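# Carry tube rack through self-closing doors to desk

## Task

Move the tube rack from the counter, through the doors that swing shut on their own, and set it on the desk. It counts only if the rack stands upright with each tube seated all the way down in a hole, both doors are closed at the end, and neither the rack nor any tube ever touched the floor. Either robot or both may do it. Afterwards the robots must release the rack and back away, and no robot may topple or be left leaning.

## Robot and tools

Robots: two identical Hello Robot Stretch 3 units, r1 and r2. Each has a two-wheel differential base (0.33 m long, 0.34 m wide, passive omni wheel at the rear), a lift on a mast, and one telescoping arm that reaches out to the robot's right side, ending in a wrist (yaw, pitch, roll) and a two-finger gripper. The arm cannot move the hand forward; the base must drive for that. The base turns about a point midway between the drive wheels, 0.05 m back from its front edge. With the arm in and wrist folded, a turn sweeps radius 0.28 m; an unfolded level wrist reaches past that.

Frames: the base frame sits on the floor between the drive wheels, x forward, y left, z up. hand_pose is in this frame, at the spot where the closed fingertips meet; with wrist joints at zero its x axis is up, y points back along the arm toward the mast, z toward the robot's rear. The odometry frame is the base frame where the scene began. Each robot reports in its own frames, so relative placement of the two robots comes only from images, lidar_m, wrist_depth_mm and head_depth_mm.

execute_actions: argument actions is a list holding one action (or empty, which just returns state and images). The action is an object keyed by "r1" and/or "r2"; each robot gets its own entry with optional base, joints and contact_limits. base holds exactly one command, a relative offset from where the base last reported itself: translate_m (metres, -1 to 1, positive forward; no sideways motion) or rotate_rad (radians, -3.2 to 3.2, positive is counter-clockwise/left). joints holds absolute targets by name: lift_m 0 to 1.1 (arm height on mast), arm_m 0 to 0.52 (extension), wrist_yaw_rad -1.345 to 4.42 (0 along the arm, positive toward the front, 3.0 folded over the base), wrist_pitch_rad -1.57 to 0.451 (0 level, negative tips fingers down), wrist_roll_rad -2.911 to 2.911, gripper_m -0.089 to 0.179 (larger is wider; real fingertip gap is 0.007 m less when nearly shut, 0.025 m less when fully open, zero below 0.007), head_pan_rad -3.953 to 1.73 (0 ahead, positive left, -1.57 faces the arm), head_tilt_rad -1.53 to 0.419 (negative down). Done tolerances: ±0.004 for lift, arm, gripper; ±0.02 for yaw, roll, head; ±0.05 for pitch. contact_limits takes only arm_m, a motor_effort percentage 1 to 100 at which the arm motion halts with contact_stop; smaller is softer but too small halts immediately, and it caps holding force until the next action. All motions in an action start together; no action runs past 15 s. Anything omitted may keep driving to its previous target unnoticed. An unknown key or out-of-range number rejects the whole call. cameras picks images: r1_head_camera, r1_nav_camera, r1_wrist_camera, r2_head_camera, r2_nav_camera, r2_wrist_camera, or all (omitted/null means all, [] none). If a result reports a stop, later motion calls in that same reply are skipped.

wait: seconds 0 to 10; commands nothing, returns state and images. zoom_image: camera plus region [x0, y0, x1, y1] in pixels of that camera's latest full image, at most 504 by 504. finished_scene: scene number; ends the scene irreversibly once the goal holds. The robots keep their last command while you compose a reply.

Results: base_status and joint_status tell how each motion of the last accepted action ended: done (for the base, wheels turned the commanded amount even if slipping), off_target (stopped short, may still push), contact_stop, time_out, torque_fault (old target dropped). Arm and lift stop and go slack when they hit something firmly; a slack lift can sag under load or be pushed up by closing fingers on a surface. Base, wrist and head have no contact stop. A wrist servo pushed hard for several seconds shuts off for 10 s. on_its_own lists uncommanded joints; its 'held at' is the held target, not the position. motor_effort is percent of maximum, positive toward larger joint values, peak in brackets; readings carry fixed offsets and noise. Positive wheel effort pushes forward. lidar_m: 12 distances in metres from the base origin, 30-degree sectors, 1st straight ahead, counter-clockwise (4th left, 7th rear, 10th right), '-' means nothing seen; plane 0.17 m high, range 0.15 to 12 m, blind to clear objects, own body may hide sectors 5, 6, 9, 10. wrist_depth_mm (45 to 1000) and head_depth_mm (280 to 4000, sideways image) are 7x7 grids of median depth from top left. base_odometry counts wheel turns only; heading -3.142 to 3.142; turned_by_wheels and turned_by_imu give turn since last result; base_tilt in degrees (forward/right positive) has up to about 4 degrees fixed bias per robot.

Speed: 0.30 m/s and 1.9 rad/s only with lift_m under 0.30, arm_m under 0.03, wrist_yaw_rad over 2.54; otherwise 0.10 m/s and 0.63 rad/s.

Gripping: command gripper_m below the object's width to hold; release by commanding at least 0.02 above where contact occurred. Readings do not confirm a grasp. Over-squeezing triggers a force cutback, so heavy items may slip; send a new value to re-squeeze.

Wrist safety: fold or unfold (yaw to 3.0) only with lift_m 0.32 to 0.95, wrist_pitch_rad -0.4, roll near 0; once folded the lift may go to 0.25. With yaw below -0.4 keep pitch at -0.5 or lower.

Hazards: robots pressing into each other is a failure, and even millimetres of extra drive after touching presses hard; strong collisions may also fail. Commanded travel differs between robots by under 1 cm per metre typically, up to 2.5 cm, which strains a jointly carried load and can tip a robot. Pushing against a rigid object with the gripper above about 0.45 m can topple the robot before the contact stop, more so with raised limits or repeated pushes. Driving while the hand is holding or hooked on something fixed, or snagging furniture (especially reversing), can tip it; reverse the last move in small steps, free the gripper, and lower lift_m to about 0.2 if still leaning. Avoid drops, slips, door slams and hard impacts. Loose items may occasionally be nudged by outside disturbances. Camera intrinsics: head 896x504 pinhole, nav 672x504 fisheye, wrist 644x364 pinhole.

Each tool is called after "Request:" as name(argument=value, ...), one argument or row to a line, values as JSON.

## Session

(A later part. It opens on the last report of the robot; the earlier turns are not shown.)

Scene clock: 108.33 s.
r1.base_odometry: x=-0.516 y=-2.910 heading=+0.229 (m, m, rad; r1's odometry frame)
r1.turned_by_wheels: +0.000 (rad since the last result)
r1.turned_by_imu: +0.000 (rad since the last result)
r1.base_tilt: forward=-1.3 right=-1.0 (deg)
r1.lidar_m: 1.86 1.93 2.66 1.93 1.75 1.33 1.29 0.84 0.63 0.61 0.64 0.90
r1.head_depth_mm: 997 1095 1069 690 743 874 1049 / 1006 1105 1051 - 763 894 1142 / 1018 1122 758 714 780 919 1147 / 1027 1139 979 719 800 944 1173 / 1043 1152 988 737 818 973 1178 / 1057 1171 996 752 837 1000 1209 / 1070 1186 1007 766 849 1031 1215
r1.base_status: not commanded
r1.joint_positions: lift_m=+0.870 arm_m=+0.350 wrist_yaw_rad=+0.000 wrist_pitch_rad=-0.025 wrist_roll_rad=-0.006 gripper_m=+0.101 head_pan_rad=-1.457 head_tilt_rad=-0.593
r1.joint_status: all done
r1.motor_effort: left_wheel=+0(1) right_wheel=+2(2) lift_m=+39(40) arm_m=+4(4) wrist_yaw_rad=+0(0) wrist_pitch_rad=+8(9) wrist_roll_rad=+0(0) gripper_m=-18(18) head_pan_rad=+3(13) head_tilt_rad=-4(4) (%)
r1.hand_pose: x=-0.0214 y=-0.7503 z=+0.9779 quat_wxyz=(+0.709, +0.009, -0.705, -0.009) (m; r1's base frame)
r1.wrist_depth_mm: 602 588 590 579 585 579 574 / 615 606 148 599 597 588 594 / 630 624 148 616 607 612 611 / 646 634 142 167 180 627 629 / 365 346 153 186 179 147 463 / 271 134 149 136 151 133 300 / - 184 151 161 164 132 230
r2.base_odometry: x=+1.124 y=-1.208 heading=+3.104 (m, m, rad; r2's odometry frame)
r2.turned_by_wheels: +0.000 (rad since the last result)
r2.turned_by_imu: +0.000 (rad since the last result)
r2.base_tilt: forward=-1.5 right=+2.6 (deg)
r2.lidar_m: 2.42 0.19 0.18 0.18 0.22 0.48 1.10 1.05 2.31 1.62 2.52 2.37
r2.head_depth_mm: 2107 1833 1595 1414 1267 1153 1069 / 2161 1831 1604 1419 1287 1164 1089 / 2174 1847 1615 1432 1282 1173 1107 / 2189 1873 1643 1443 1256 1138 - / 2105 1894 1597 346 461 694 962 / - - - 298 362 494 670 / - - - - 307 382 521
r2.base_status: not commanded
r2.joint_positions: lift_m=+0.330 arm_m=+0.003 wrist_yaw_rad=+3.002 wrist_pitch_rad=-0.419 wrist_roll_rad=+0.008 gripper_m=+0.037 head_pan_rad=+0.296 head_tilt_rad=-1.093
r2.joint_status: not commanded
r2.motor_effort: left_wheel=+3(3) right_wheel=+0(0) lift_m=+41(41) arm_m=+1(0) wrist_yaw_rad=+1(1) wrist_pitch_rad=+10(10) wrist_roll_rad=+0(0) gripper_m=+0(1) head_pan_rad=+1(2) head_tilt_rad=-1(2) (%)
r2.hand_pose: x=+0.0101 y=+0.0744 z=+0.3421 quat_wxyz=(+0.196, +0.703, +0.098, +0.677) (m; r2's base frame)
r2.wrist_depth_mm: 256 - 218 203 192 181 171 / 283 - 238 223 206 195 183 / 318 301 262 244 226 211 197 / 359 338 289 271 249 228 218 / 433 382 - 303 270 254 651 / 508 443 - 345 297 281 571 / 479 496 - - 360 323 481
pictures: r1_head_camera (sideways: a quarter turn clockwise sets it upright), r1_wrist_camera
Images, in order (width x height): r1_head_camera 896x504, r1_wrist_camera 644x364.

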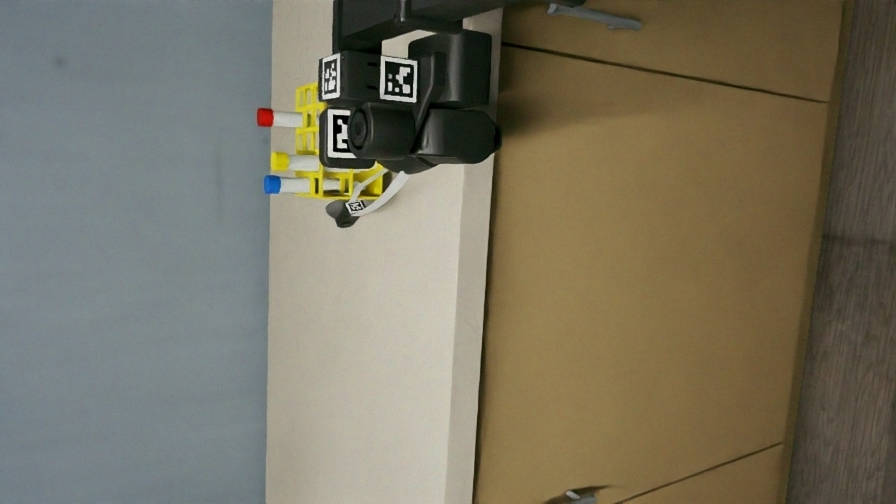

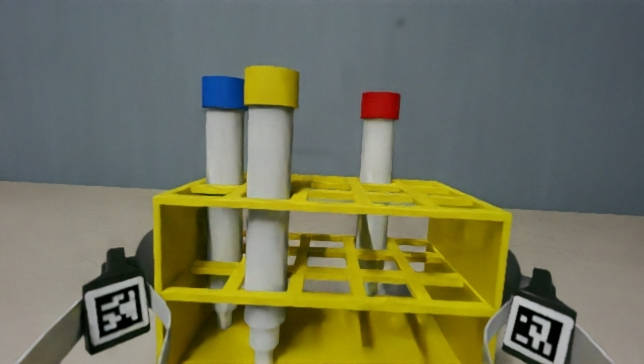

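Request:
execute_actions(
  actions=[
    {"r1":{"joints":{"arm_m":0.0,"gripper_m":0.09,"lift_m":0.89}}},
  ],
  cameras=[],
)

Request:
execute_actions(
  actions=[
    {"r1":{"base":{"rotate_rad":1.0},"joints":{"wrist_yaw_rad":0.8,"head_pan_rad":0,"head_tilt_rad":-0.8}}},
  ],
  cameras=["r1_wrist_camera"],
)

Scene clock: 112.77 s.
r1.base_odometry: x=-0.516 y=-2.910 heading=+0.229 (m, m, rad; r1's odometry frame)
r1.turned_by_wheels: +0.000 (rad since the last result)
r1.turned_by_imu: -0.001 (rad since the last result)
r1.base_tilt: forward=-1.3 right=-1.1 (deg)
r1.lidar_m: 1.85 1.93 2.66 1.93 1.75 1.34 1.29 0.84 0.63 0.61 0.64 0.90
r1.head_depth_mm: 997 1095 951 672 463 865 - / 1005 1110 959 446 472 - - / 1018 1123 967 426 471 928 1152 / 1029 1139 979 717 815 946 1176 / 1045 1156 987 737 818 971 1178 / 1055 1170 997 752 840 998 1210 / 1074 1193 1007 768 852 1032 1208
r1.base_status: not commanded
r1.joint_positions: lift_m=+0.890 arm_m=+0.001 wrist_yaw_rad=+0.000 wrist_pitch_rad=-0.026 wrist_roll_rad=-0.006 gripper_m=+0.094 head_pan_rad=-1.457 head_tilt_rad=-0.593
r1.joint_status: all done
r1.motor_effort: left_wheel=+0(1) right_wheel=+1(2) lift_m=+39(41) arm_m=-3(4) wrist_yaw_rad=+0(0) wrist_pitch_rad=+9(9) wrist_roll_rad=+0(0) gripper_m=-20(68) head_pan_rad=+4(3) head_tilt_rad=-4(3) (%)
r1.hand_pose: x=-0.0214 y=-0.4014 z=+0.9976 quat_wxyz=(+0.709, +0.009, -0.705, -0.009) (m; r1's base frame)
r1.wrist_depth_mm: 931 934 909 910 896 897 883 / 940 940 145 925 916 907 899 / 969 965 148 953 951 949 926 / 724 771 142 167 178 944 948 / 422 401 153 187 178 147 527 / 399 133 149 136 150 133 353 / 410 408 150 161 163 132 377
r2.base_odometry: x=+1.124 y=-1.208 heading=+3.104 (m, m, rad; r2's odometry frame)
r2.turned_by_wheels: +0.000 (rad since the last result)
r2.turned_by_imu: +0.000 (rad since the last result)
r2.base_tilt: forward=-1.5 right=+2.7 (deg)
r2.lidar_m: 2.41 0.19 0.18 0.18 0.22 0.48 1.10 1.06 2.31 1.62 2.52 2.37
r2.head_depth_mm: 2112 1825 1596 1410 1273 1149 1075 / 2161 1833 1595 1418 1282 1154 1087 / 2167 1850 1621 1434 1287 1168 1106 / 2180 1878 1632 1442 1254 1142 - / 2121 1899 1605 347 461 693 962 / - - - 298 363 493 668 / - - - - 307 382 522
r2.base_status: not commanded
r2.joint_positions: lift_m=+0.330 arm_m=+0.003 wrist_yaw_rad=+3.002 wrist_pitch_rad=-0.419 wrist_roll_rad=+0.008 gripper_m=+0.037 head_pan_rad=+0.296 head_tilt_rad=-1.093
r2.joint_status: not commanded
r2.motor_effort: left_wheel=+2(3) right_wheel=+0(0) lift_m=+41(41) arm_m=+0(0) wrist_yaw_rad=+1(1) wrist_pitch_rad=+10(10) wrist_roll_rad=+0(0) gripper_m=+1(0) head_pan_rad=+1(1) head_tilt_rad=-1(1) (%)
r2.hand_pose: x=+0.0101 y=+0.0744 z=+0.3421 quat_wxyz=(+0.196, +0.703, +0.098, +0.677) (m; r2's base frame)
r2.wrist_depth_mm: 255 - 217 205 192 181 170 / 285 - 238 223 207 194 182 / 321 303 262 244 227 212 198 / 363 338 287 270 249 230 219 / 425 383 - 302 272 254 621 / 510 445 - 346 296 280 563 / 482 497 - - 354 323 478
pictures: none
No camera images: the call's "cameras" was empty. Leave "cameras" out to get every camera's image.

Scene clock: 115.30 s.
r1.base_odometry: x=-0.516 y=-2.910 heading=+1.229 (m, m, rad; r1's odometry frame)
r1.turned_by_wheels: +1.000 (rad since the last result)
r1.turned_by_imu: +1.002 (rad since the last result)
r1.base_tilt: forward=-1.2 right=-1.1 (deg)
r1.lidar_m: 2.52 1.93 1.75 1.36 1.29 0.89 0.64 0.61 0.63 0.84 1.85 1.90
r1.head_depth_mm: 2049 2254 2195 1780 1485 1279 1123 / 2288 2550 2197 1772 1482 1289 1127 / 2575 2757 2212 1792 1497 1288 1133 / 2983 2945 2215 1791 1511 1289 1134 / 3294 2958 2253 1809 1505 1297 1138 / 3190 3015 2277 1806 1519 1296 1138 / 3030 3047 2275 1821 1528 1305 1141
r1.base_status: done
r1.joint_positions: lift_m=+0.890 arm_m=+0.001 wrist_yaw_rad=+0.799 wrist_pitch_rad=-0.026 wrist_roll_rad=-0.006 gripper_m=+0.094 head_pan_rad=-0.007 head_tilt_rad=-0.790
r1.joint_status: all done
r1.motor_effort: left_wheel=-1(5) right_wheel=+2(4) lift_m=+39(39) arm_m=-3(3) wrist_yaw_rad=+1(5) wrist_pitch_rad=+8(9) wrist_roll_rad=+1(0) gripper_m=-20(21) head_pan_rad=+4(37) head_tilt_rad=-6(23) (%)
r1.hand_pose: x=+0.1617 y=-0.3241 z=+0.9976 quat_wxyz=(+0.657, +0.283, -0.646, +0.267) (m; r1's base frame)
r1.wrist_depth_mm: - - - - - - - / - - 147 - - - - / - - 149 - - - - / - - 142 168 179 - - / - - 154 187 179 147 - / - 133 149 136 151 133 - / - - 151 161 164 132 -
r2.base_odometry: x=+1.124 y=-1.208 heading=+3.104 (m, m, rad; r2's odometry frame)
r2.turned_by_wheels: +0.000 (rad since the last result)
r2.turned_by_imu: +0.000 (rad since the last result)
r2.base_tilt: forward=-1.5 right=+2.7 (deg)
r2.lidar_m: 2.42 0.19 0.18 0.18 0.22 0.48 1.10 1.05 2.31 1.71 2.53 2.37
r2.head_depth_mm: 2126 1814 1581 1409 1269 1158 1072 / 2161 1839 1595 1427 1279 1169 1091 / 2150 1871 1607 1438 1281 1166 1108 / 2201 1868 1634 1442 1259 1150 - / 2106 1894 1598 346 462 693 962 / - - - 298 362 494 669 / - - - - 307 382 521
r2.base_status: not commanded
r2.joint_positions: lift_m=+0.330 arm_m=+0.003 wrist_yaw_rad=+3.002 wrist_pitch_rad=-0.419 wrist_roll_rad=+0.008 gripper_m=+0.037 head_pan_rad=+0.296 head_tilt_rad=-1.093
r2.joint_status: not commanded
r2.motor_effort: left_wheel=+3(3) right_wheel=-1(0) lift_m=+41(41) arm_m=+0(1) wrist_yaw_rad=+0(1) wrist_pitch_rad=+10(10) wrist_roll_rad=+0(0) gripper_m=+1(1) head_pan_rad=+1(1) head_tilt_rad=-1(1) (%)
r2.hand_pose: x=+0.0101 y=+0.0744 z=+0.3421 quat_wxyz=(+0.196, +0.703, +0.098, +0.677) (m; r2's base frame)
r2.wrist_depth_mm: 254 - 219 204 192 181 171 / 282 - 239 223 208 195 183 / 319 302 263 244 227 212 197 / 367 339 290 270 247 231 218 / 430 382 - 303 271 253 630 / 508 446 - 345 293 283 557 / 482 498 - - 357 321 481
pictures: r1_wrist_camera
Images, in order (width x height): r1_wrist_camera 644x364.

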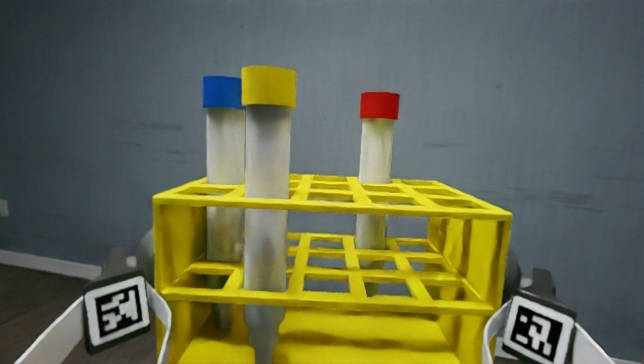

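Request:
execute_actions(
  actions=[
    {"r1":{"base":{"rotate_rad":1.31},"joints":{"wrist_yaw_rad":2.2,"lift_m":0.75,"head_tilt_rad":-0.6}}},
  ],
  cameras=["r1_wrist_camera"],
)

Request:
execute_actions(
  actions=[
    {"r1":{"base":{"translate_m":1.0}}},
  ],
  cameras=["r1_nav_camera","r1_head_camera"],
)

Scene clock: 118.93 s.
r1.base_odometry: x=-0.516 y=-2.910 heading=+2.539 (m, m, rad; r1's odometry frame)
r1.turned_by_wheels: +1.310 (rad since the last result)
r1.turned_by_imu: +1.312 (rad since the last result)
r1.base_tilt: forward=-1.2 right=-1.1 (deg)
r1.lidar_m: 1.54 1.29 1.29 0.72 0.61 0.61 0.70 1.17 1.85 2.09 3.41 1.75
r1.head_depth_mm: 1670 1827 1971 1939 1731 1424 1202 / 1793 1951 2166 2232 1736 1420 1238 / 2509 2208 2434 2245 1742 1425 394 / 2817 3107 3132 2228 1760 1440 385 / 3077 3445 3174 2186 1769 1446 1214 / 1354 1441 1544 1698 1759 1450 1223 / 1224 1309 1409 1540 1649 1459 1228
r1.base_status: done
r1.joint_positions: lift_m=+0.750 arm_m=+0.001 wrist_yaw_rad=+2.198 wrist_pitch_rad=-0.026 wrist_roll_rad=-0.006 gripper_m=+0.094 head_pan_rad=-0.007 head_tilt_rad=-0.606
r1.joint_status: all done
r1.motor_effort: left_wheel=+0(3) right_wheel=+1(4) lift_m=+21(33) arm_m=-4(4) wrist_yaw_rad=+1(5) wrist_pitch_rad=+9(9) wrist_roll_rad=+1(0) gripper_m=-20(19) head_pan_rad=+3(3) head_tilt_rad=+3(20) (%)
r1.hand_pose: x=+0.1855 y=+0.0041 z=+0.8583 quat_wxyz=(+0.331, +0.632, -0.312, +0.628) (m; r1's base frame)
r1.wrist_depth_mm: - - - - - - - / - - 145 - - - - / - - 149 - - - - / - - 142 168 180 - - / - - 153 187 180 147 - / - 133 141 136 151 133 - / - - 151 161 164 132 -
r2.base_odometry: x=+1.124 y=-1.208 heading=+3.104 (m, m, rad; r2's odometry frame)
r2.turned_by_wheels: +0.000 (rad since the last result)
r2.turned_by_imu: +0.000 (rad since the last result)
r2.base_tilt: forward=-1.5 right=+2.6 (deg)
r2.lidar_m: 2.42 0.19 0.18 0.18 0.22 0.48 1.10 1.06 2.31 1.75 2.53 2.37
r2.head_depth_mm: 2134 1818 1590 1411 1268 1156 1076 / 2165 1826 1611 1422 1282 1162 1088 / 2169 1845 1622 1438 1282 1165 1109 / 2191 1866 1626 1435 1253 1137 - / 2107 1903 1597 347 461 695 965 / - - - 298 363 493 669 / - - - - 307 382 522
r2.base_status: not commanded
r2.joint_positions: lift_m=+0.330 arm_m=+0.003 wrist_yaw_rad=+3.002 wrist_pitch_rad=-0.419 wrist_roll_rad=+0.008 gripper_m=+0.037 head_pan_rad=+0.296 head_tilt_rad=-1.093
r2.joint_status: not commanded
r2.motor_effort: left_wheel=+2(3) right_wheel=+0(0) lift_m=+41(41) arm_m=+0(0) wrist_yaw_rad=+1(1) wrist_pitch_rad=+10(10) wrist_roll_rad=+0(0) gripper_m=+1(0) head_pan_rad=+1(1) head_tilt_rad=-2(1) (%)
r2.hand_pose: x=+0.0101 y=+0.0744 z=+0.3421 quat_wxyz=(+0.196, +0.703, +0.098, +0.677) (m; r2's base frame)
r2.wrist_depth_mm: 254 - 220 204 191 181 171 / 285 - 239 222 207 196 183 / 319 301 262 243 226 210 195 / 364 337 289 273 249 229 219 / 428 385 - 304 272 252 622 / 513 445 - 344 296 282 565 / 484 490 - - 354 324 474
pictures: r1_wrist_camera
Images, in order (width x height): r1_wrist_camera 644x364.

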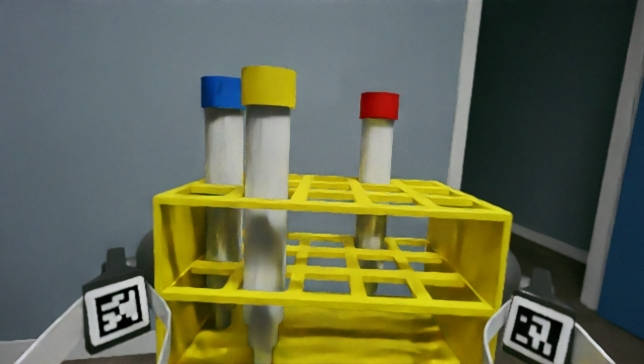

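Scene clock: 130.33 s.
r1.base_odometry: x=-1.340 y=-2.344 heading=+2.539 (m, m, rad; r1's odometry frame)
r1.turned_by_wheels: +0.000 (rad since the last result)
r1.turned_by_imu: +0.004 (rad since the last result)
r1.base_tilt: forward=-1.2 right=-1.1 (deg)
r1.lidar_m: 1.26 0.62 0.62 0.70 1.16 1.33 1.53 2.53 2.51 2.86 0.95 1.04
r1.head_depth_mm: 996 1084 1188 1318 1470 1416 1206 / 1129 1223 1328 1484 1623 1430 1233 / 1829 2014 2237 2246 1749 1433 394 / 1993 2219 2487 2245 1760 1438 386 / 2175 2442 2748 2270 1764 1435 1221 / 2407 2738 3041 2283 1765 1450 1150 / 2694 2926 3074 2296 1725 863 964
r1.base_status: done
r1.joint_positions: lift_m=+0.750 arm_m=+0.001 wrist_yaw_rad=+2.198 wrist_pitch_rad=-0.026 wrist_roll_rad=-0.006 gripper_m=+0.094 head_pan_rad=-0.007 head_tilt_rad=-0.606
r1.joint_status: not commanded
r1.motor_effort: left_wheel=-1(2) right_wheel=+1(4) lift_m=+21(21) arm_m=-3(3) wrist_yaw_rad=+1(2) wrist_pitch_rad=+8(9) wrist_roll_rad=+0(0) gripper_m=-20(19) head_pan_rad=+4(2) head_tilt_rad=+2(3) (%)
r1.hand_pose: x=+0.1855 y=+0.0042 z=+0.8583 quat_wxyz=(+0.331, +0.632, -0.312, +0.628) (m; r1's base frame)
r1.wrist_depth_mm: 527 545 578 589 - - - / 534 555 147 606 - - - / 550 570 149 612 - - - / 563 583 142 168 179 - - / 571 588 154 188 179 148 - / 586 133 149 136 151 133 - / 595 635 150 161 164 132 -
r2.base_odometry: x=+1.124 y=-1.208 heading=+3.104 (m, m, rad; r2's odometry frame)
r2.turned_by_wheels: +0.000 (rad since the last result)
r2.turned_by_imu: +0.000 (rad since the last result)
r2.base_tilt: forward=-1.5 right=+2.7 (deg)
r2.lidar_m: 2.42 0.19 0.18 0.18 0.22 0.48 1.10 1.06 0.95 2.36 2.52 2.37
r2.head_depth_mm: 2102 1809 1594 1410 1280 1155 1079 / 2167 1853 1605 1436 1276 1164 1090 / 2179 1849 1620 1431 1291 1167 1108 / 2198 1878 1627 1448 1255 1143 - / 2123 1897 1588 346 461 694 961 / - - - 298 363 494 670 / - - - - 307 383 522
r2.base_status: not commanded
r2.joint_positions: lift_m=+0.330 arm_m=+0.003 wrist_yaw_rad=+3.002 wrist_pitch_rad=-0.419 wrist_roll_rad=+0.008 gripper_m=+0.037 head_pan_rad=+0.296 head_tilt_rad=-1.093
r2.joint_status: not commanded
r2.motor_effort: left_wheel=+3(3) right_wheel=+0(0) lift_m=+41(41) arm_m=+0(1) wrist_yaw_rad=+1(1) wrist_pitch_rad=+10(10) wrist_roll_rad=+0(1) gripper_m=+0(0) head_pan_rad=+1(1) head_tilt_rad=-2(1) (%)
r2.hand_pose: x=+0.0101 y=+0.0744 z=+0.3421 quat_wxyz=(+0.196, +0.703, +0.098, +0.677) (m; r2's base frame)
r2.wrist_depth_mm: 253 - 219 206 192 180 171 / 284 - 238 223 208 195 183 / 317 306 265 246 225 211 197 / 361 337 294 271 246 227 218 / 426 388 - 304 270 253 622 / 512 447 - 347 296 279 558 / 480 496 - - 358 321 483
pictures: r1_head_camera (sideways: a quarter turn clockwise sets it upright), r1_nav_camera (sideways: a quarter turn counterclockwise sets it upright)
Images, in order (width x height): r1_head_camera 896x504, r1_nav_camera 672x504.

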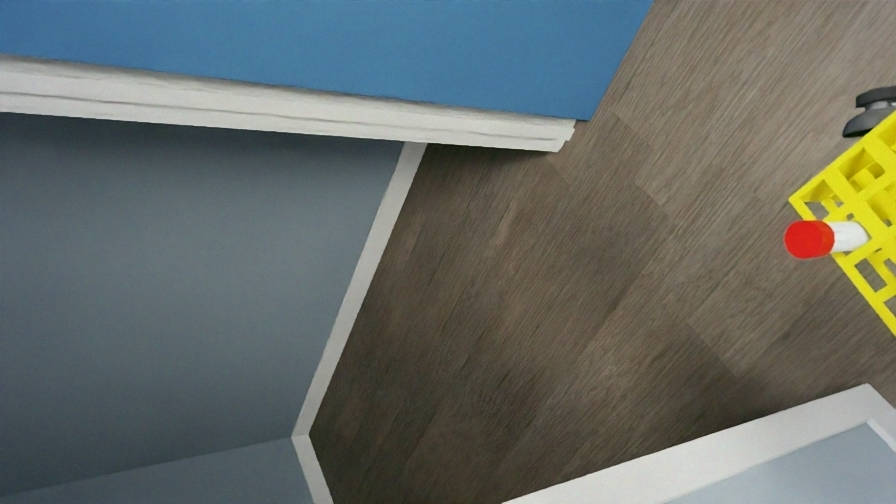

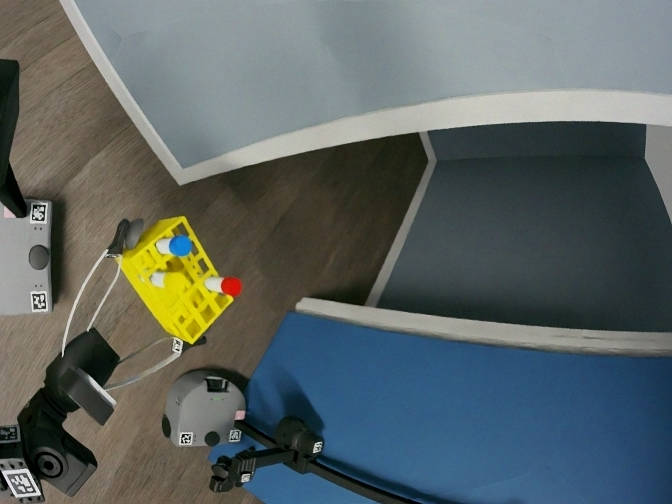

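Request:
execute_actions(
  actions=[
    {"r1":{"base":{"translate_m":0.88},"joints":{"head_pan_rad":0.8}}},
  ],
  cameras=["r1_nav_camera","r1_head_camera"],
)

Scene clock: 140.97 s.
r1.base_odometry: x=-2.065 y=-1.845 heading=+2.539 (m, m, rad; r1's odometry frame)
r1.turned_by_wheels: +0.000 (rad since the last result)
r1.turned_by_imu: +0.004 (rad since the last result)
r1.base_tilt: forward=-1.2 right=-1.1 (deg)
r1.lidar_m: 1.26 2.11 2.12 1.17 0.39 0.40 2.26 3.12 0.79 0.57 0.47 0.47
r1.head_depth_mm: 2013 2211 2483 2200 1738 1420 1203 / 1988 2201 2475 2222 1739 1429 1212 / 1990 2203 2474 2238 1737 1425 1212 / 1992 2179 2455 2253 1753 1435 1218 / 1981 2182 2426 2253 1756 1437 1219 / 1972 2183 2452 2283 1774 1455 1227 / 1967 2185 2425 2296 1778 1459 1232
r1.base_status: done
r1.joint_positions: lift_m=+0.750 arm_m=+0.001 wrist_yaw_rad=+2.198 wrist_pitch_rad=-0.026 wrist_roll_rad=-0.006 gripper_m=+0.094 head_pan_rad=+0.793 head_tilt_rad=-0.606
r1.joint_status: all done
r1.motor_effort: left_wheel=-1(3) right_wheel=+2(5) lift_m=+21(21) arm_m=-3(3) wrist_yaw_rad=+1(1) wrist_pitch_rad=+9(8) wrist_roll_rad=+0(0) gripper_m=-20(20) head_pan_rad=+3(34) head_tilt_rad=+4(3) (%)
r1.hand_pose: x=+0.1855 y=+0.0042 z=+0.8583 quat_wxyz=(+0.331, +0.632, -0.312, +0.628) (m; r1's base frame)
r1.wrist_depth_mm: - - - - - - - / - - 146 - - - - / - - 148 - - - - / - - 142 168 180 - - / - - 154 186 179 147 - / - 133 149 136 151 133 - / - - 150 161 164 132 943
r2.base_odometry: x=+1.124 y=-1.208 heading=+3.104 (m, m, rad; r2's odometry frame)
r2.turned_by_wheels: +0.000 (rad since the last result)
r2.turned_by_imu: +0.000 (rad since the last result)
r2.base_tilt: forward=-1.5 right=+2.7 (deg)
r2.lidar_m: 2.41 0.19 0.18 0.18 0.22 0.48 0.78 1.06 2.31 2.35 2.53 2.37
r2.head_depth_mm: 2121 1809 1591 1408 1272 1155 1072 / 2151 1830 1605 1424 1281 1159 1083 / 2162 1843 1621 1437 1280 1172 1104 / 2201 1853 1635 1451 1254 1142 - / 2128 1896 1589 346 461 697 964 / - - - 298 362 493 670 / - - - - 307 382 522
r2.base_status: not commanded
r2.joint_positions: lift_m=+0.330 arm_m=+0.003 wrist_yaw_rad=+3.002 wrist_pitch_rad=-0.419 wrist_roll_rad=+0.008 gripper_m=+0.037 head_pan_rad=+0.296 head_tilt_rad=-1.093
r2.joint_status: not commanded
r2.motor_effort: left_wheel=+2(3) right_wheel=+0(0) lift_m=+41(42) arm_m=+0(0) wrist_yaw_rad=+1(0) wrist_pitch_rad=+10(10) wrist_roll_rad=+0(0) gripper_m=+1(0) head_pan_rad=+1(1) head_tilt_rad=-2(1) (%)
r2.hand_pose: x=+0.0101 y=+0.0744 z=+0.3421 quat_wxyz=(+0.196, +0.703, +0.098, +0.677) (m; r2's base frame)
r2.wrist_depth_mm: 253 - 218 205 192 180 171 / 283 - 240 220 208 195 181 / 322 304 260 246 226 210 197 / 367 335 290 270 249 230 218 / 429 386 - 300 274 251 629 / 515 439 - 347 296 280 555 / 484 496 - - 353 319 476
pictures: r1_head_camera (sideways: a quarter turn clockwise sets it upright), r1_nav_camera (sideways: a quarter turn counterclockwise sets it upright)
Images, in order (width x height): r1_head_camera 896x504, r1_nav_camera 672x504.

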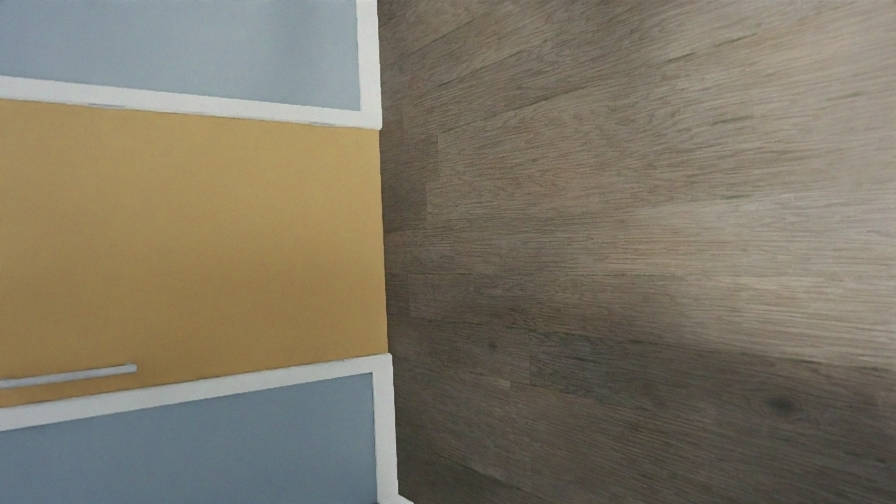

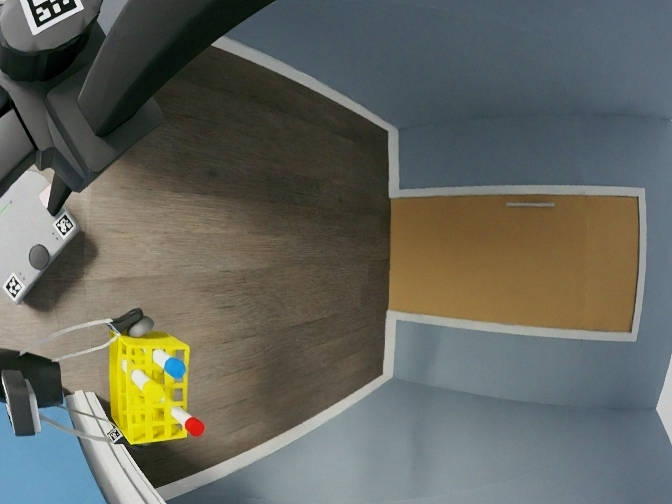

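Request:
execute_actions(
  actions=[
    {"r1":{"base":{"rotate_rad":1.43},"joints":{"head_pan_rad":0}}},
  ],
  cameras=[],
)

Request:
execute_actions(
  actions=[
    {"r1":{"base":{"translate_m":0.56}},"r2":{"base":{"translate_m":-0.35}}},
  ],
  cameras=["r1_nav_camera","r2_nav_camera"],
)

Scene clock: 147.10 s.
r1.base_odometry: x=-2.065 y=-1.845 heading=-2.314 (m, m, rad; r1's odometry frame)
r1.turned_by_wheels: +1.430 (rad since the last result)
r1.turned_by_imu: +1.432 (rad since the last result)
r1.base_tilt: forward=-1.2 right=-1.0 (deg)
r1.lidar_m: 1.30 0.39 0.39 2.10 3.17 3.09 0.65 0.48 0.47 1.18 1.71 2.37
r1.head_depth_mm: 2035 2218 2414 2209 1723 1416 1199 / 1943 2211 2487 2214 1732 1419 1232 / 1652 1831 2062 2164 1751 1431 394 / 1423 1563 1733 1946 1748 1444 386 / 1252 1359 1479 1626 1714 1440 1220 / 1120 1201 1300 1414 1555 1446 1222 / 1012 1081 1156 1245 1352 1400 1207
r1.base_status: done
r1.joint_positions: lift_m=+0.750 arm_m=+0.001 wrist_yaw_rad=+2.198 wrist_pitch_rad=-0.026 wrist_roll_rad=-0.006 gripper_m=+0.094 head_pan_rad=+0.007 head_tilt_rad=-0.606
r1.joint_status: all done
r1.motor_effort: left_wheel=+0(4) right_wheel=+2(5) lift_m=+21(21) arm_m=-3(3) wrist_yaw_rad=+2(1) wrist_pitch_rad=+9(8) wrist_roll_rad=+0(0) gripper_m=-20(20) head_pan_rad=-2(32) head_tilt_rad=+3(4) (%)
r1.hand_pose: x=+0.1855 y=+0.0041 z=+0.8583 quat_wxyz=(+0.331, +0.632, -0.312, +0.628) (m; r1's base frame)
r1.wrist_depth_mm: - 366 388 - - - - / - 378 146 - - - - / - 387 149 - - - - / - 393 141 168 180 - - / - 401 154 187 180 147 - / - 133 149 136 151 133 - / - 417 151 161 164 131 -
r2.base_odometry: x=+1.124 y=-1.208 heading=+3.104 (m, m, rad; r2's odometry frame)
r2.turned_by_wheels: +0.000 (rad since the last result)
r2.turned_by_imu: +0.000 (rad since the last result)
r2.base_tilt: forward=-1.5 right=+2.8 (deg)
r2.lidar_m: 2.42 0.19 0.18 0.18 0.22 0.48 0.72 1.06 2.31 2.36 2.53 2.37
r2.head_depth_mm: 2110 1799 1590 1410 1275 1151 1073 / 2145 1822 1621 1425 1285 1167 1089 / 2168 1867 1617 1425 1296 1172 1107 / 2195 1870 1637 1446 1256 1140 - / 2122 1864 1601 346 461 697 961 / - - - 298 362 494 670 / - - - - 307 381 521
r2.base_status: not commanded
r2.joint_positions: lift_m=+0.330 arm_m=+0.003 wrist_yaw_rad=+3.002 wrist_pitch_rad=-0.419 wrist_roll_rad=+0.008 gripper_m=+0.037 head_pan_rad=+0.296 head_tilt_rad=-1.093
r2.joint_status: not commanded
r2.motor_effort: left_wheel=+3(3) right_wheel=+0(0) lift_m=+41(41) arm_m=+0(0) wrist_yaw_rad=+0(2) wrist_pitch_rad=+10(10) wrist_roll_rad=+0(0) gripper_m=+1(1) head_pan_rad=+1(1) head_tilt_rad=-1(2) (%)
r2.hand_pose: x=+0.0101 y=+0.0744 z=+0.3421 quat_wxyz=(+0.196, +0.703, +0.098, +0.677) (m; r2's base frame)
r2.wrist_depth_mm: 255 - 217 204 193 181 170 / 286 - 239 223 207 195 184 / 316 303 262 243 226 212 197 / 365 340 290 270 250 230 219 / 427 390 - 302 271 251 624 / 516 441 - 347 298 279 562 / 489 487 - - 359 324 487
pictures: none
No camera images: the call's "cameras" was empty. Leave "cameras" out to get every camera's image.

Scene clock: 154.10 s.
r1.base_odometry: x=-2.444 y=-2.257 heading=-2.314 (m, m, rad; r1's odometry frame)
r1.turned_by_wheels: +0.000 (rad since the last result)
r1.turned_by_imu: +0.002 (rad since the last result)
r1.base_tilt: forward=-1.3 right=-1.1 (deg)
r1.lidar_m: 0.88 0.68 0.67 0.42 0.32 0.38 0.95 0.90 1.43 1.52 1.95 1.90
r1.head_depth_mm: 1554 1743 1942 2105 1724 1418 1208 / 1293 1479 1714 1972 1741 1424 1233 / 1092 1222 1381 1585 1693 1428 394 / 952 1042 1158 1292 1470 1434 387 / 838 908 991 1094 1221 1340 1218 / 748 803 871 947 1043 1151 1199 / 677 722 775 834 905 990 1091
r1.base_status: done
r1.joint_positions: lift_m=+0.750 arm_m=+0.001 wrist_yaw_rad=+2.198 wrist_pitch_rad=-0.026 wrist_roll_rad=-0.006 gripper_m=+0.094 head_pan_rad=+0.007 head_tilt_rad=-0.606
r1.joint_status: not commanded
r1.motor_effort: left_wheel=-1(2) right_wheel=+2(5) lift_m=+21(21) arm_m=-3(4) wrist_yaw_rad=+2(1) wrist_pitch_rad=+8(8) wrist_roll_rad=+0(0) gripper_m=-20(20) head_pan_rad=-2(2) head_tilt_rad=+3(3) (%)
r1.hand_pose: x=+0.1855 y=+0.0041 z=+0.8583 quat_wxyz=(+0.331, +0.632, -0.312, +0.628) (m; r1's base frame)
r1.wrist_depth_mm: 542 576 627 683 735 810 896 / 554 589 149 696 769 842 927 / 564 608 148 715 787 867 - / 585 619 142 168 179 902 - / 596 619 154 186 179 147 - / 606 133 149 136 151 133 - / 610 655 151 161 164 132 -
r2.base_odometry: x=+1.473 y=-1.221 heading=+3.104 (m, m, rad; r2's odometry frame)
r2.turned_by_wheels: +0.000 (rad since the last result)
r2.turned_by_imu: +0.000 (rad since the last result)
r2.base_tilt: forward=-1.5 right=+2.6 (deg)
r2.lidar_m: 0.20 0.16 0.16 0.18 0.29 2.81 0.93 0.73 1.38 2.21 2.85 0.37
r2.head_depth_mm: - - 327 510 1255 1163 1071 / - - 304 408 778 1163 1089 / - - - 342 563 1137 1106 / - - - 311 442 907 - / - - - - 364 631 1090 / - - - - 321 480 842 / - - - - 298 390 674
r2.base_status: done
r2.joint_positions: lift_m=+0.330 arm_m=+0.003 wrist_yaw_rad=+3.002 wrist_pitch_rad=-0.419 wrist_roll_rad=+0.008 gripper_m=+0.037 head_pan_rad=+0.296 head_tilt_rad=-1.093
r2.joint_status: not commanded
r2.motor_effort: left_wheel=+2(4) right_wheel=+0(3) lift_m=+41(41) arm_m=+1(1) wrist_yaw_rad=+1(2) wrist_pitch_rad=+10(10) wrist_roll_rad=+0(0) gripper_m=+0(0) head_pan_rad=+1(2) head_tilt_rad=-2(1) (%)
r2.hand_pose: x=+0.0101 y=+0.0744 z=+0.3421 quat_wxyz=(+0.196, +0.703, +0.098, +0.677) (m; r2's base frame)
r2.wrist_depth_mm: 468 - 252 215 183 161 143 / - - 278 234 197 172 152 / - 468 308 255 213 185 161 / 824 553 341 282 231 197 171 / 688 633 - 320 249 213 182 / 558 561 - 361 263 229 196 / 485 493 - - 322 249 212
pictures: r1_nav_camera (sideways: a quarter turn counterclockwise sets it upright), r2_nav_camera (sideways: a quarter turn counterclockwise sets it upright)
Images, in order (width x height): r1_nav_camera 672x504, r2_nav_camera 672x504.

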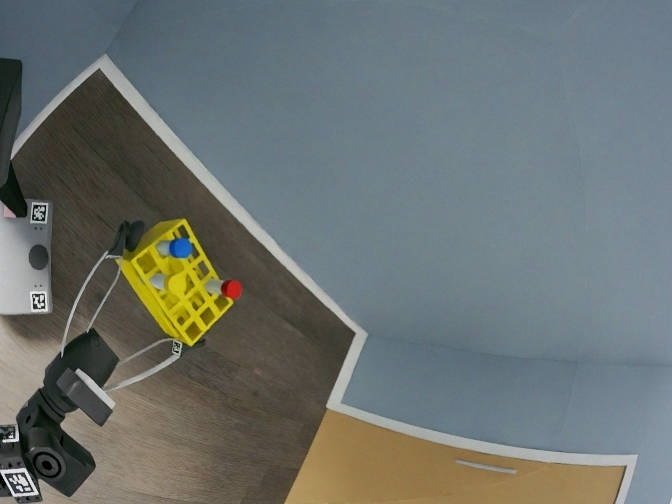

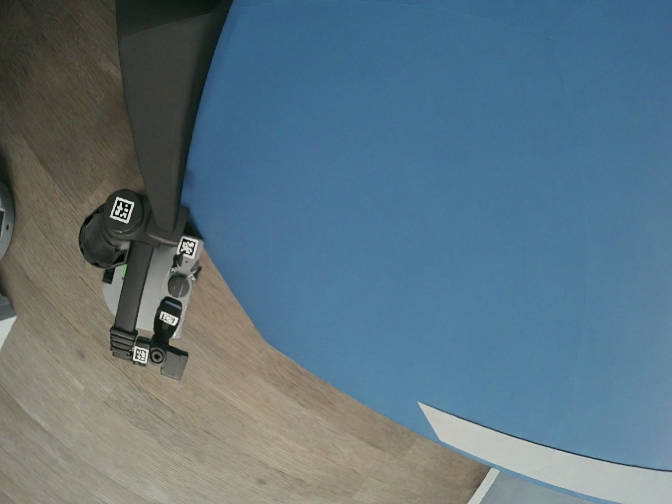

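Request:
execute_actions(
  actions=[
    {"r1":{"base":{"translate_m":0.35}},"r2":{"base":{"translate_m":-0.27}}},
  ],
  cameras=["r2_nav_camera"],
)

Request:
execute_actions(
  actions=[
    {"r2":{"base":{"rotate_rad":-0.4}}},
  ],
  cameras=["r2_nav_camera"],
)

Scene clock: 159.73 s.
r1.base_odometry: x=-2.681 y=-2.515 heading=-2.315 (m, m, rad; r1's odometry frame)
r1.turned_by_wheels: +0.000 (rad since the last result)
r1.turned_by_imu: +0.001 (rad since the last result)
r1.base_tilt: forward=-1.3 right=-1.1 (deg)
r1.lidar_m: 0.62 0.48 0.47 0.50 0.61 0.60 1.03 1.19 1.62 1.73 1.65 1.41
r1.head_depth_mm: 1094 1285 1551 1809 1714 1422 1207 / 894 1015 1181 1408 1629 1429 1232 / 755 842 952 1091 1286 1386 395 / 653 719 796 891 1015 1181 387 / 577 625 685 755 841 950 1073 / 516 555 599 652 718 796 894 / 466 498 535 577 625 682 755
r1.base_status: done
r1.joint_positions: lift_m=+0.750 arm_m=+0.001 wrist_yaw_rad=+2.198 wrist_pitch_rad=-0.026 wrist_roll_rad=-0.006 gripper_m=+0.094 head_pan_rad=+0.007 head_tilt_rad=-0.606
r1.joint_status: not commanded
r1.motor_effort: left_wheel=-1(2) right_wheel=+2(5) lift_m=+21(21) arm_m=-4(4) wrist_yaw_rad=+2(1) wrist_pitch_rad=+8(8) wrist_roll_rad=+0(0) gripper_m=-20(19) head_pan_rad=-2(2) head_tilt_rad=+3(4) (%)
r1.hand_pose: x=+0.1855 y=+0.0041 z=+0.8583 quat_wxyz=(+0.331, +0.632, -0.312, +0.628) (m; r1's base frame)
r1.wrist_depth_mm: 394 420 450 495 536 591 648 / 398 428 149 502 555 599 680 / 407 440 148 514 565 626 701 / 419 446 142 168 179 638 724 / 424 450 154 187 180 147 759 / 436 134 149 136 151 132 793 / 442 484 151 161 164 132 860
r2.base_odometry: x=+1.743 y=-1.231 heading=+3.104 (m, m, rad; r2's odometry frame)
r2.turned_by_wheels: +0.000 (rad since the last result)
r2.turned_by_imu: +0.009 (rad since the last result)
r2.base_tilt: forward=-1.5 right=+2.6 (deg)
r2.lidar_m: - - 0.15 0.19 1.39 2.56 1.01 0.50 0.67 2.08 0.18 0.15
r2.head_depth_mm: - - - - - 452 1068 / - - - - - 468 1097 / - - - - - 480 1113 / - - - - - 452 - / - - - - - 466 1108 / - - - - - 481 1108 / - - - - - 496 1097
r2.base_status: done
r2.joint_positions: lift_m=+0.330 arm_m=+0.003 wrist_yaw_rad=+3.002 wrist_pitch_rad=-0.419 wrist_roll_rad=+0.008 gripper_m=+0.037 head_pan_rad=+0.296 head_tilt_rad=-1.093
r2.joint_status: not commanded
r2.motor_effort: left_wheel=+8(48) right_wheel=+0(4) lift_m=+42(41) arm_m=+0(0) wrist_yaw_rad=+1(0) wrist_pitch_rad=+10(10) wrist_roll_rad=+0(0) gripper_m=+0(1) head_pan_rad=+1(1) head_tilt_rad=-2(1) (%)
r2.hand_pose: x=+0.0101 y=+0.0744 z=+0.3421 quat_wxyz=(+0.196, +0.703, +0.098, +0.677) (m; r2's base frame)
r2.wrist_depth_mm: - - 515 256 159 116 91 / - - 565 275 168 120 94 / - - 623 310 177 125 96 / 860 834 695 335 187 130 100 / 666 690 - 397 189 135 103 / 575 553 - 449 182 142 106 / 482 495 - - 242 144 109
pictures: r2_nav_camera (sideways: a quarter turn counterclockwise sets it upright)
Images, in order (width x height): r2_nav_camera 672x504.

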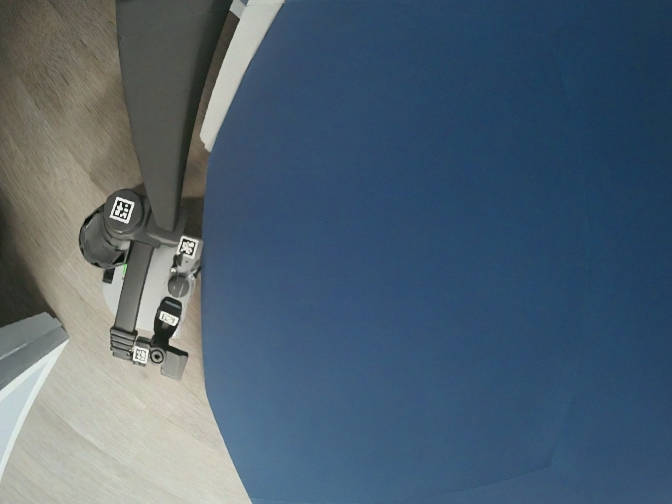

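Scene clock: 161.33 s.
r1.base_odometry: x=-2.681 y=-2.515 heading=-2.315 (m, m, rad; r1's odometry frame)
r1.turned_by_wheels: +0.000 (rad since the last result)
r1.turned_by_imu: +0.000 (rad since the last result)
r1.base_tilt: forward=-1.2 right=-1.0 (deg)
r1.lidar_m: 0.62 0.48 0.47 0.50 0.62 0.60 1.06 1.20 1.62 1.73 1.65 1.41
r1.head_depth_mm: 1093 1287 1550 1809 1725 1426 1203 / 894 1018 1181 1412 1635 1426 1232 / 757 841 949 1094 1283 1387 394 / 654 718 794 893 1015 1181 387 / 577 627 685 754 841 950 1069 / 515 553 600 654 718 795 891 / 466 498 535 577 626 683 755
r1.base_status: not commanded
r1.joint_positions: lift_m=+0.750 arm_m=+0.001 wrist_yaw_rad=+2.198 wrist_pitch_rad=-0.026 wrist_roll_rad=-0.006 gripper_m=+0.094 head_pan_rad=+0.007 head_tilt_rad=-0.606
r1.joint_status: not commanded
r1.motor_effort: left_wheel=+0(1) right_wheel=+2(1) lift_m=+21(21) arm_m=-3(3) wrist_yaw_rad=+1(2) wrist_pitch_rad=+8(9) wrist_roll_rad=+0(0) gripper_m=-20(19) head_pan_rad=-2(2) head_tilt_rad=+3(2) (%)
r1.hand_pose: x=+0.1855 y=+0.0041 z=+0.8583 quat_wxyz=(+0.331, +0.632, -0.312, +0.628) (m; r1's base frame)
r1.wrist_depth_mm: 396 419 446 493 528 590 651 / 402 427 149 497 549 608 677 / 410 439 149 509 564 625 697 / 422 444 142 167 180 655 746 / 425 444 154 187 179 147 766 / 437 134 149 136 151 132 800 / 441 480 150 162 164 132 852
r2.base_odometry: x=+1.743 y=-1.231 heading=+2.704 (m, m, rad; r2's odometry frame)
r2.turned_by_wheels: -0.400 (rad since the last result)
r2.turned_by_imu: -0.402 (rad since the last result)
r2.base_tilt: forward=-1.5 right=+2.6 (deg)
r2.lidar_m: 0.21 0.17 0.17 0.20 0.33 1.59 2.56 1.01 0.50 1.07 2.16 0.37
r2.head_depth_mm: - - 333 522 1223 1153 1076 / - - 309 427 798 1167 1085 / - - 289 361 598 1135 1110 / - - - 321 476 984 - / - - - 302 395 694 1097 / - - - - 339 535 973 / - - - - 311 436 781
r2.base_status: done
r2.joint_positions: lift_m=+0.330 arm_m=+0.003 wrist_yaw_rad=+3.002 wrist_pitch_rad=-0.419 wrist_roll_rad=+0.008 gripper_m=+0.037 head_pan_rad=+0.296 head_tilt_rad=-1.093
r2.joint_status: not commanded
r2.motor_effort: left_wheel=+2(56) right_wheel=-2(5) lift_m=+41(41) arm_m=+0(1) wrist_yaw_rad=+0(1) wrist_pitch_rad=+10(10) wrist_roll_rad=+0(0) gripper_m=+1(0) head_pan_rad=+1(1) head_tilt_rad=-2(2) (%)
r2.hand_pose: x=+0.0101 y=+0.0744 z=+0.3421 quat_wxyz=(+0.196, +0.703, +0.098, +0.677) (m; r2's base frame)
r2.wrist_depth_mm: 441 - 277 230 196 171 153 / 984 - 301 252 211 182 160 / - 512 334 276 227 193 169 / 791 573 370 305 248 208 180 / 672 639 - 344 265 224 192 / 561 565 - 390 278 244 205 / 481 492 - - 342 264 222
pictures: r2_nav_camera (sideways: a quarter turn counterclockwise sets it upright)
Images, in order (width x height): r2_nav_camera 672x504.

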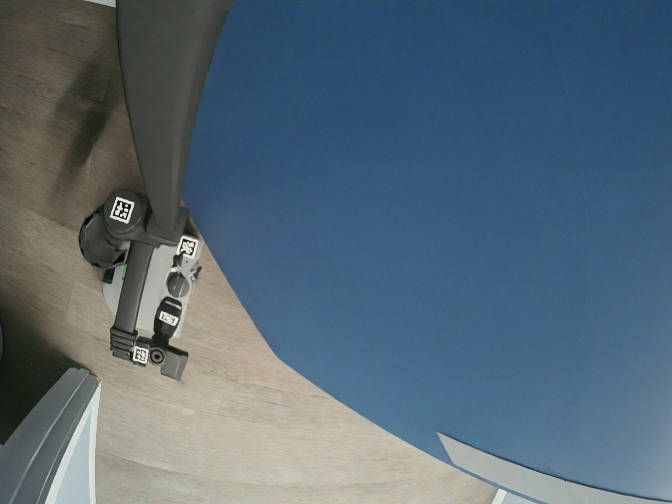

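Request:
execute_actions(
  actions=[
    {"r2":{"base":{"translate_m":-0.07}}},
  ],
  cameras=[],
)

Request:
execute_actions(
  actions=[
    {"r2":{"base":{"translate_m":-0.07}}},
  ],
  cameras=[],
)

Request:
execute_actions(
  actions=[
    {"r2":{"base":{"translate_m":-0.07}}},
  ],
  cameras=["r2_nav_camera"],
)

Scene clock: 164.30 s.
r1.base_odometry: x=-2.681 y=-2.515 heading=-2.315 (m, m, rad; r1's odometry frame)
r1.turned_by_wheels: +0.000 (rad since the last result)
r1.turned_by_imu: -0.001 (rad since the last result)
r1.base_tilt: forward=-1.3 right=-1.0 (deg)
r1.lidar_m: 0.62 0.48 0.47 0.50 0.62 0.59 1.01 1.19 1.62 1.73 1.65 1.41
r1.head_depth_mm: 1094 1286 1556 1812 1734 1419 1207 / 894 1019 1182 1402 1629 1418 1229 / 755 842 954 1091 1283 1382 394 / 655 719 793 893 1015 1181 387 / 577 625 684 754 841 954 1073 / 516 554 600 655 718 794 891 / 467 498 534 576 626 685 756
r1.base_status: not commanded
r1.joint_positions: lift_m=+0.750 arm_m=+0.001 wrist_yaw_rad=+2.198 wrist_pitch_rad=-0.026 wrist_roll_rad=-0.006 gripper_m=+0.094 head_pan_rad=+0.007 head_tilt_rad=-0.606
r1.joint_status: not commanded
r1.motor_effort: left_wheel=-1(1) right_wheel=+2(2) lift_m=+21(21) arm_m=-3(4) wrist_yaw_rad=+1(2) wrist_pitch_rad=+8(9) wrist_roll_rad=+0(1) gripper_m=-18(20) head_pan_rad=-2(3) head_tilt_rad=+2(3) (%)
r1.hand_pose: x=+0.1855 y=+0.0041 z=+0.8583 quat_wxyz=(+0.331, +0.632, -0.312, +0.628) (m; r1's base frame)
r1.wrist_depth_mm: 395 419 450 493 532 590 645 / 404 428 149 499 553 606 669 / 410 441 149 509 566 631 698 / 422 449 142 167 180 652 725 / 428 447 154 187 180 147 765 / 436 133 149 136 151 133 792 / 441 483 150 161 164 132 865
r2.base_odometry: x=+1.807 y=-1.261 heading=+2.704 (m, m, rad; r2's odometry frame)
r2.turned_by_wheels: +0.000 (rad since the last result)
r2.turned_by_imu: +0.005 (rad since the last result)
r2.base_tilt: forward=-1.6 right=+2.7 (deg)
r2.lidar_m: 0.15 - 0.15 0.18 0.40 1.60 2.48 0.95 0.47 0.72 2.15 0.22
r2.head_depth_mm: - - - 321 534 1147 1073 / - - - 300 444 1127 1092 / - - - - 380 1000 1107 / - - - - 347 726 - / - - - - 325 570 1098 / - - - - 310 469 1075 / - - - - - 398 1020
r2.base_status: done
r2.joint_positions: lift_m=+0.330 arm_m=+0.003 wrist_yaw_rad=+3.002 wrist_pitch_rad=-0.419 wrist_roll_rad=+0.008 gripper_m=+0.037 head_pan_rad=+0.296 head_tilt_rad=-1.093
r2.joint_status: not commanded
r2.motor_effort: left_wheel=+5(34) right_wheel=+0(6) lift_m=+41(41) arm_m=-1(1) wrist_yaw_rad=+1(2) wrist_pitch_rad=+10(10) wrist_roll_rad=+0(0) gripper_m=+0(1) head_pan_rad=+1(1) head_tilt_rad=-2(1) (%)
r2.hand_pose: x=+0.0101 y=+0.0744 z=+0.3421 quat_wxyz=(+0.196, +0.703, +0.098, +0.677) (m; r2's base frame)
r2.wrist_depth_mm: 930 - 300 223 177 145 125 / - - 327 243 188 154 131 / - - 363 266 202 163 137 / 832 821 404 295 218 173 144 / 669 664 - 337 226 184 153 / 569 568 - 384 232 199 161 / 482 490 - - 297 210 172
pictures: none
No camera images: the call's "cameras" was empty. Leave "cameras" out to get every camera's image.

Scene clock: 167.50 s.
r1.base_odometry: x=-2.681 y=-2.515 heading=-2.315 (m, m, rad; r1's odometry frame)
r1.turned_by_wheels: +0.000 (rad since the last result)
r1.turned_by_imu: -0.001 (rad since the last result)
r1.base_tilt: forward=-1.3 right=-1.1 (deg)
r1.lidar_m: 0.62 0.48 0.47 0.50 0.62 0.60 0.94 1.16 1.62 1.72 1.65 1.41
r1.head_depth_mm: 1094 1283 1555 1800 1723 1424 1202 / 895 1013 1180 1407 1627 1422 1234 / 756 842 950 1097 1282 1378 394 / 654 718 795 893 1018 1181 387 / 576 626 685 755 843 949 1071 / 515 554 600 654 718 795 893 / 466 498 534 575 626 684 755
r1.base_status: not commanded
r1.joint_positions: lift_m=+0.750 arm_m=+0.001 wrist_yaw_rad=+2.198 wrist_pitch_rad=-0.026 wrist_roll_rad=-0.006 gripper_m=+0.094 head_pan_rad=+0.007 head_tilt_rad=-0.606
r1.joint_status: not commanded
r1.motor_effort: left_wheel=+0(0) right_wheel=+2(2) lift_m=+21(21) arm_m=-3(4) wrist_yaw_rad=+1(2) wrist_pitch_rad=+9(9) wrist_roll_rad=+0(0) gripper_m=-22(20) head_pan_rad=-3(2) head_tilt_rad=+3(2) (%)
r1.hand_pose: x=+0.1855 y=+0.0041 z=+0.8583 quat_wxyz=(+0.331, +0.632, -0.312, +0.628) (m; r1's base frame)
r1.wrist_depth_mm: 393 420 454 489 530 586 657 / 399 429 149 499 547 604 680 / 414 436 149 512 567 620 695 / 418 443 142 168 180 647 728 / 430 447 154 187 179 147 755 / 436 133 149 136 151 133 799 / 441 482 151 161 164 132 843
r2.base_odometry: x=+1.870 y=-1.291 heading=+2.704 (m, m, rad; r2's odometry frame)
r2.turned_by_wheels: +0.000 (rad since the last result)
r2.turned_by_imu: +0.012 (rad since the last result)
r2.base_tilt: forward=-1.5 right=+2.6 (deg)
r2.lidar_m: - - 0.15 0.18 0.50 1.63 2.42 0.90 0.45 0.45 0.33 0.15
r2.head_depth_mm: - - - - 342 838 1073 / - - - - 325 719 1089 / - - - - 312 626 1110 / - - - - 302 556 - / - - - - - 498 1107 / - - - - - 451 1098 / - - - - - 412 1085
r2.base_status: done
r2.joint_positions: lift_m=+0.330 arm_m=+0.003 wrist_yaw_rad=+3.002 wrist_pitch_rad=-0.419 wrist_roll_rad=+0.008 gripper_m=+0.037 head_pan_rad=+0.296 head_tilt_rad=-1.093
r2.joint_status: not commanded
r2.motor_effort: left_wheel=+6(51) right_wheel=+0(6) lift_m=+41(41) arm_m=-1(0) wrist_yaw_rad=+0(1) wrist_pitch_rad=+10(10) wrist_roll_rad=+0(0) gripper_m=+1(1) head_pan_rad=+1(1) head_tilt_rad=-2(1) (%)
r2.hand_pose: x=+0.0101 y=+0.0744 z=+0.3421 quat_wxyz=(+0.196, +0.703, +0.098, +0.677) (m; r2's base frame)
r2.wrist_depth_mm: 940 - 377 236 168 131 107 / - - 428 255 178 137 111 / - - 473 283 190 144 115 / 822 817 543 310 203 151 120 / 682 680 - 359 211 159 125 / 561 562 - 418 208 169 131 / 487 496 - - 269 175 137
pictures: none
No camera images: the call's "cameras" was empty. Leave "cameras" out to get every camera's image.

Scene clock: 169.43 s.
r1.base_odometry: x=-2.681 y=-2.515 heading=-2.315 (m, m, rad; r1's odometry frame)
r1.turned_by_wheels: +0.000 (rad since the last result)
r1.turned_by_imu: -0.001 (rad since the last result)
r1.base_tilt: forward=-1.3 right=-1.1 (deg)
r1.lidar_m: 0.62 0.48 0.47 0.50 0.62 0.60 0.88 1.13 1.62 1.72 1.65 1.42
r1.head_depth_mm: 1088 1283 1557 1805 1720 1425 1204 / 894 1015 1186 1404 1630 1424 1236 / 755 842 949 1093 1282 1386 394 / 654 717 796 896 1015 1181 387 / 577 625 684 754 839 951 1076 / 515 555 599 653 717 794 894 / 466 498 534 575 626 684 754
r1.base_status: not commanded
r1.joint_positions: lift_m=+0.750 arm_m=+0.001 wrist_yaw_rad=+2.198 wrist_pitch_rad=-0.026 wrist_roll_rad=-0.006 gripper_m=+0.094 head_pan_rad=+0.007 head_tilt_rad=-0.606
r1.joint_status: not commanded
r1.motor_effort: left_wheel=-1(1) right_wheel=+2(2) lift_m=+21(21) arm_m=-4(4) wrist_yaw_rad=+2(2) wrist_pitch_rad=+8(9) wrist_roll_rad=+1(1) gripper_m=-21(20) head_pan_rad=-2(2) head_tilt_rad=+4(3) (%)
r1.hand_pose: x=+0.1855 y=+0.0041 z=+0.8583 quat_wxyz=(+0.331, +0.632, -0.312, +0.628) (m; r1's base frame)
r1.wrist_depth_mm: 393 419 450 489 538 587 646 / 403 430 149 498 548 610 679 / 411 436 149 515 565 634 698 / 423 444 142 168 179 653 734 / 430 446 154 187 179 148 765 / 442 134 149 136 151 133 793 / 442 476 151 161 164 132 843
r2.base_odometry: x=+1.933 y=-1.320 heading=+2.704 (m, m, rad; r2's odometry frame)
r2.turned_by_wheels: +0.000 (rad since the last result)
r2.turned_by_imu: +0.000 (rad since the last result)
r2.base_tilt: forward=-1.4 right=+2.7 (deg)
r2.lidar_m: - - 0.15 0.21 1.13 1.64 2.35 0.84 0.45 0.43 0.19 0.15
r2.head_depth_mm: - - - - - 431 1069 / - - - - - 453 1087 / - - - - - 478 1103 / - - - - - 457 - / - - - - - 472 1113 / - - - - - 496 1114 / - - - - - 522 1092
r2.base_status: done
r2.joint_positions: lift_m=+0.330 arm_m=+0.003 wrist_yaw_rad=+3.002 wrist_pitch_rad=-0.419 wrist_roll_rad=+0.008 gripper_m=+0.037 head_pan_rad=+0.296 head_tilt_rad=-1.093
r2.joint_status: not commanded
r2.motor_effort: left_wheel=+0(4) right_wheel=+0(3) lift_m=+41(41) arm_m=+0(1) wrist_yaw_rad=+0(2) wrist_pitch_rad=+10(10) wrist_roll_rad=+0(0) gripper_m=+0(0) head_pan_rad=+1(1) head_tilt_rad=-1(2) (%)
r2.hand_pose: x=+0.0101 y=+0.0744 z=+0.3421 quat_wxyz=(+0.196, +0.703, +0.098, +0.677) (m; r2's base frame)
r2.wrist_depth_mm: 931 - 465 277 171 123 96 / - - 507 304 179 127 98 / - - 565 335 188 132 101 / 852 830 619 366 200 138 104 / 661 662 - 435 200 142 108 / 574 560 - 498 192 148 112 / 479 491 - - 255 151 115
pictures: r2_nav_camera (sideways: a quarter turn counterclockwise sets it upright)
Images, in order (width x height): r2_nav_camera 672x504.

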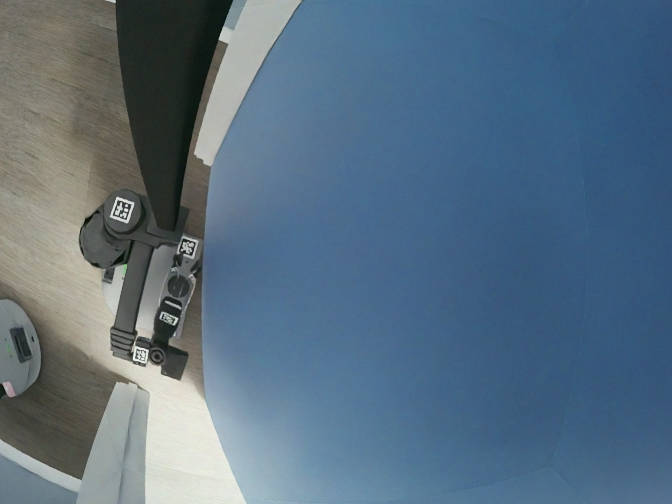

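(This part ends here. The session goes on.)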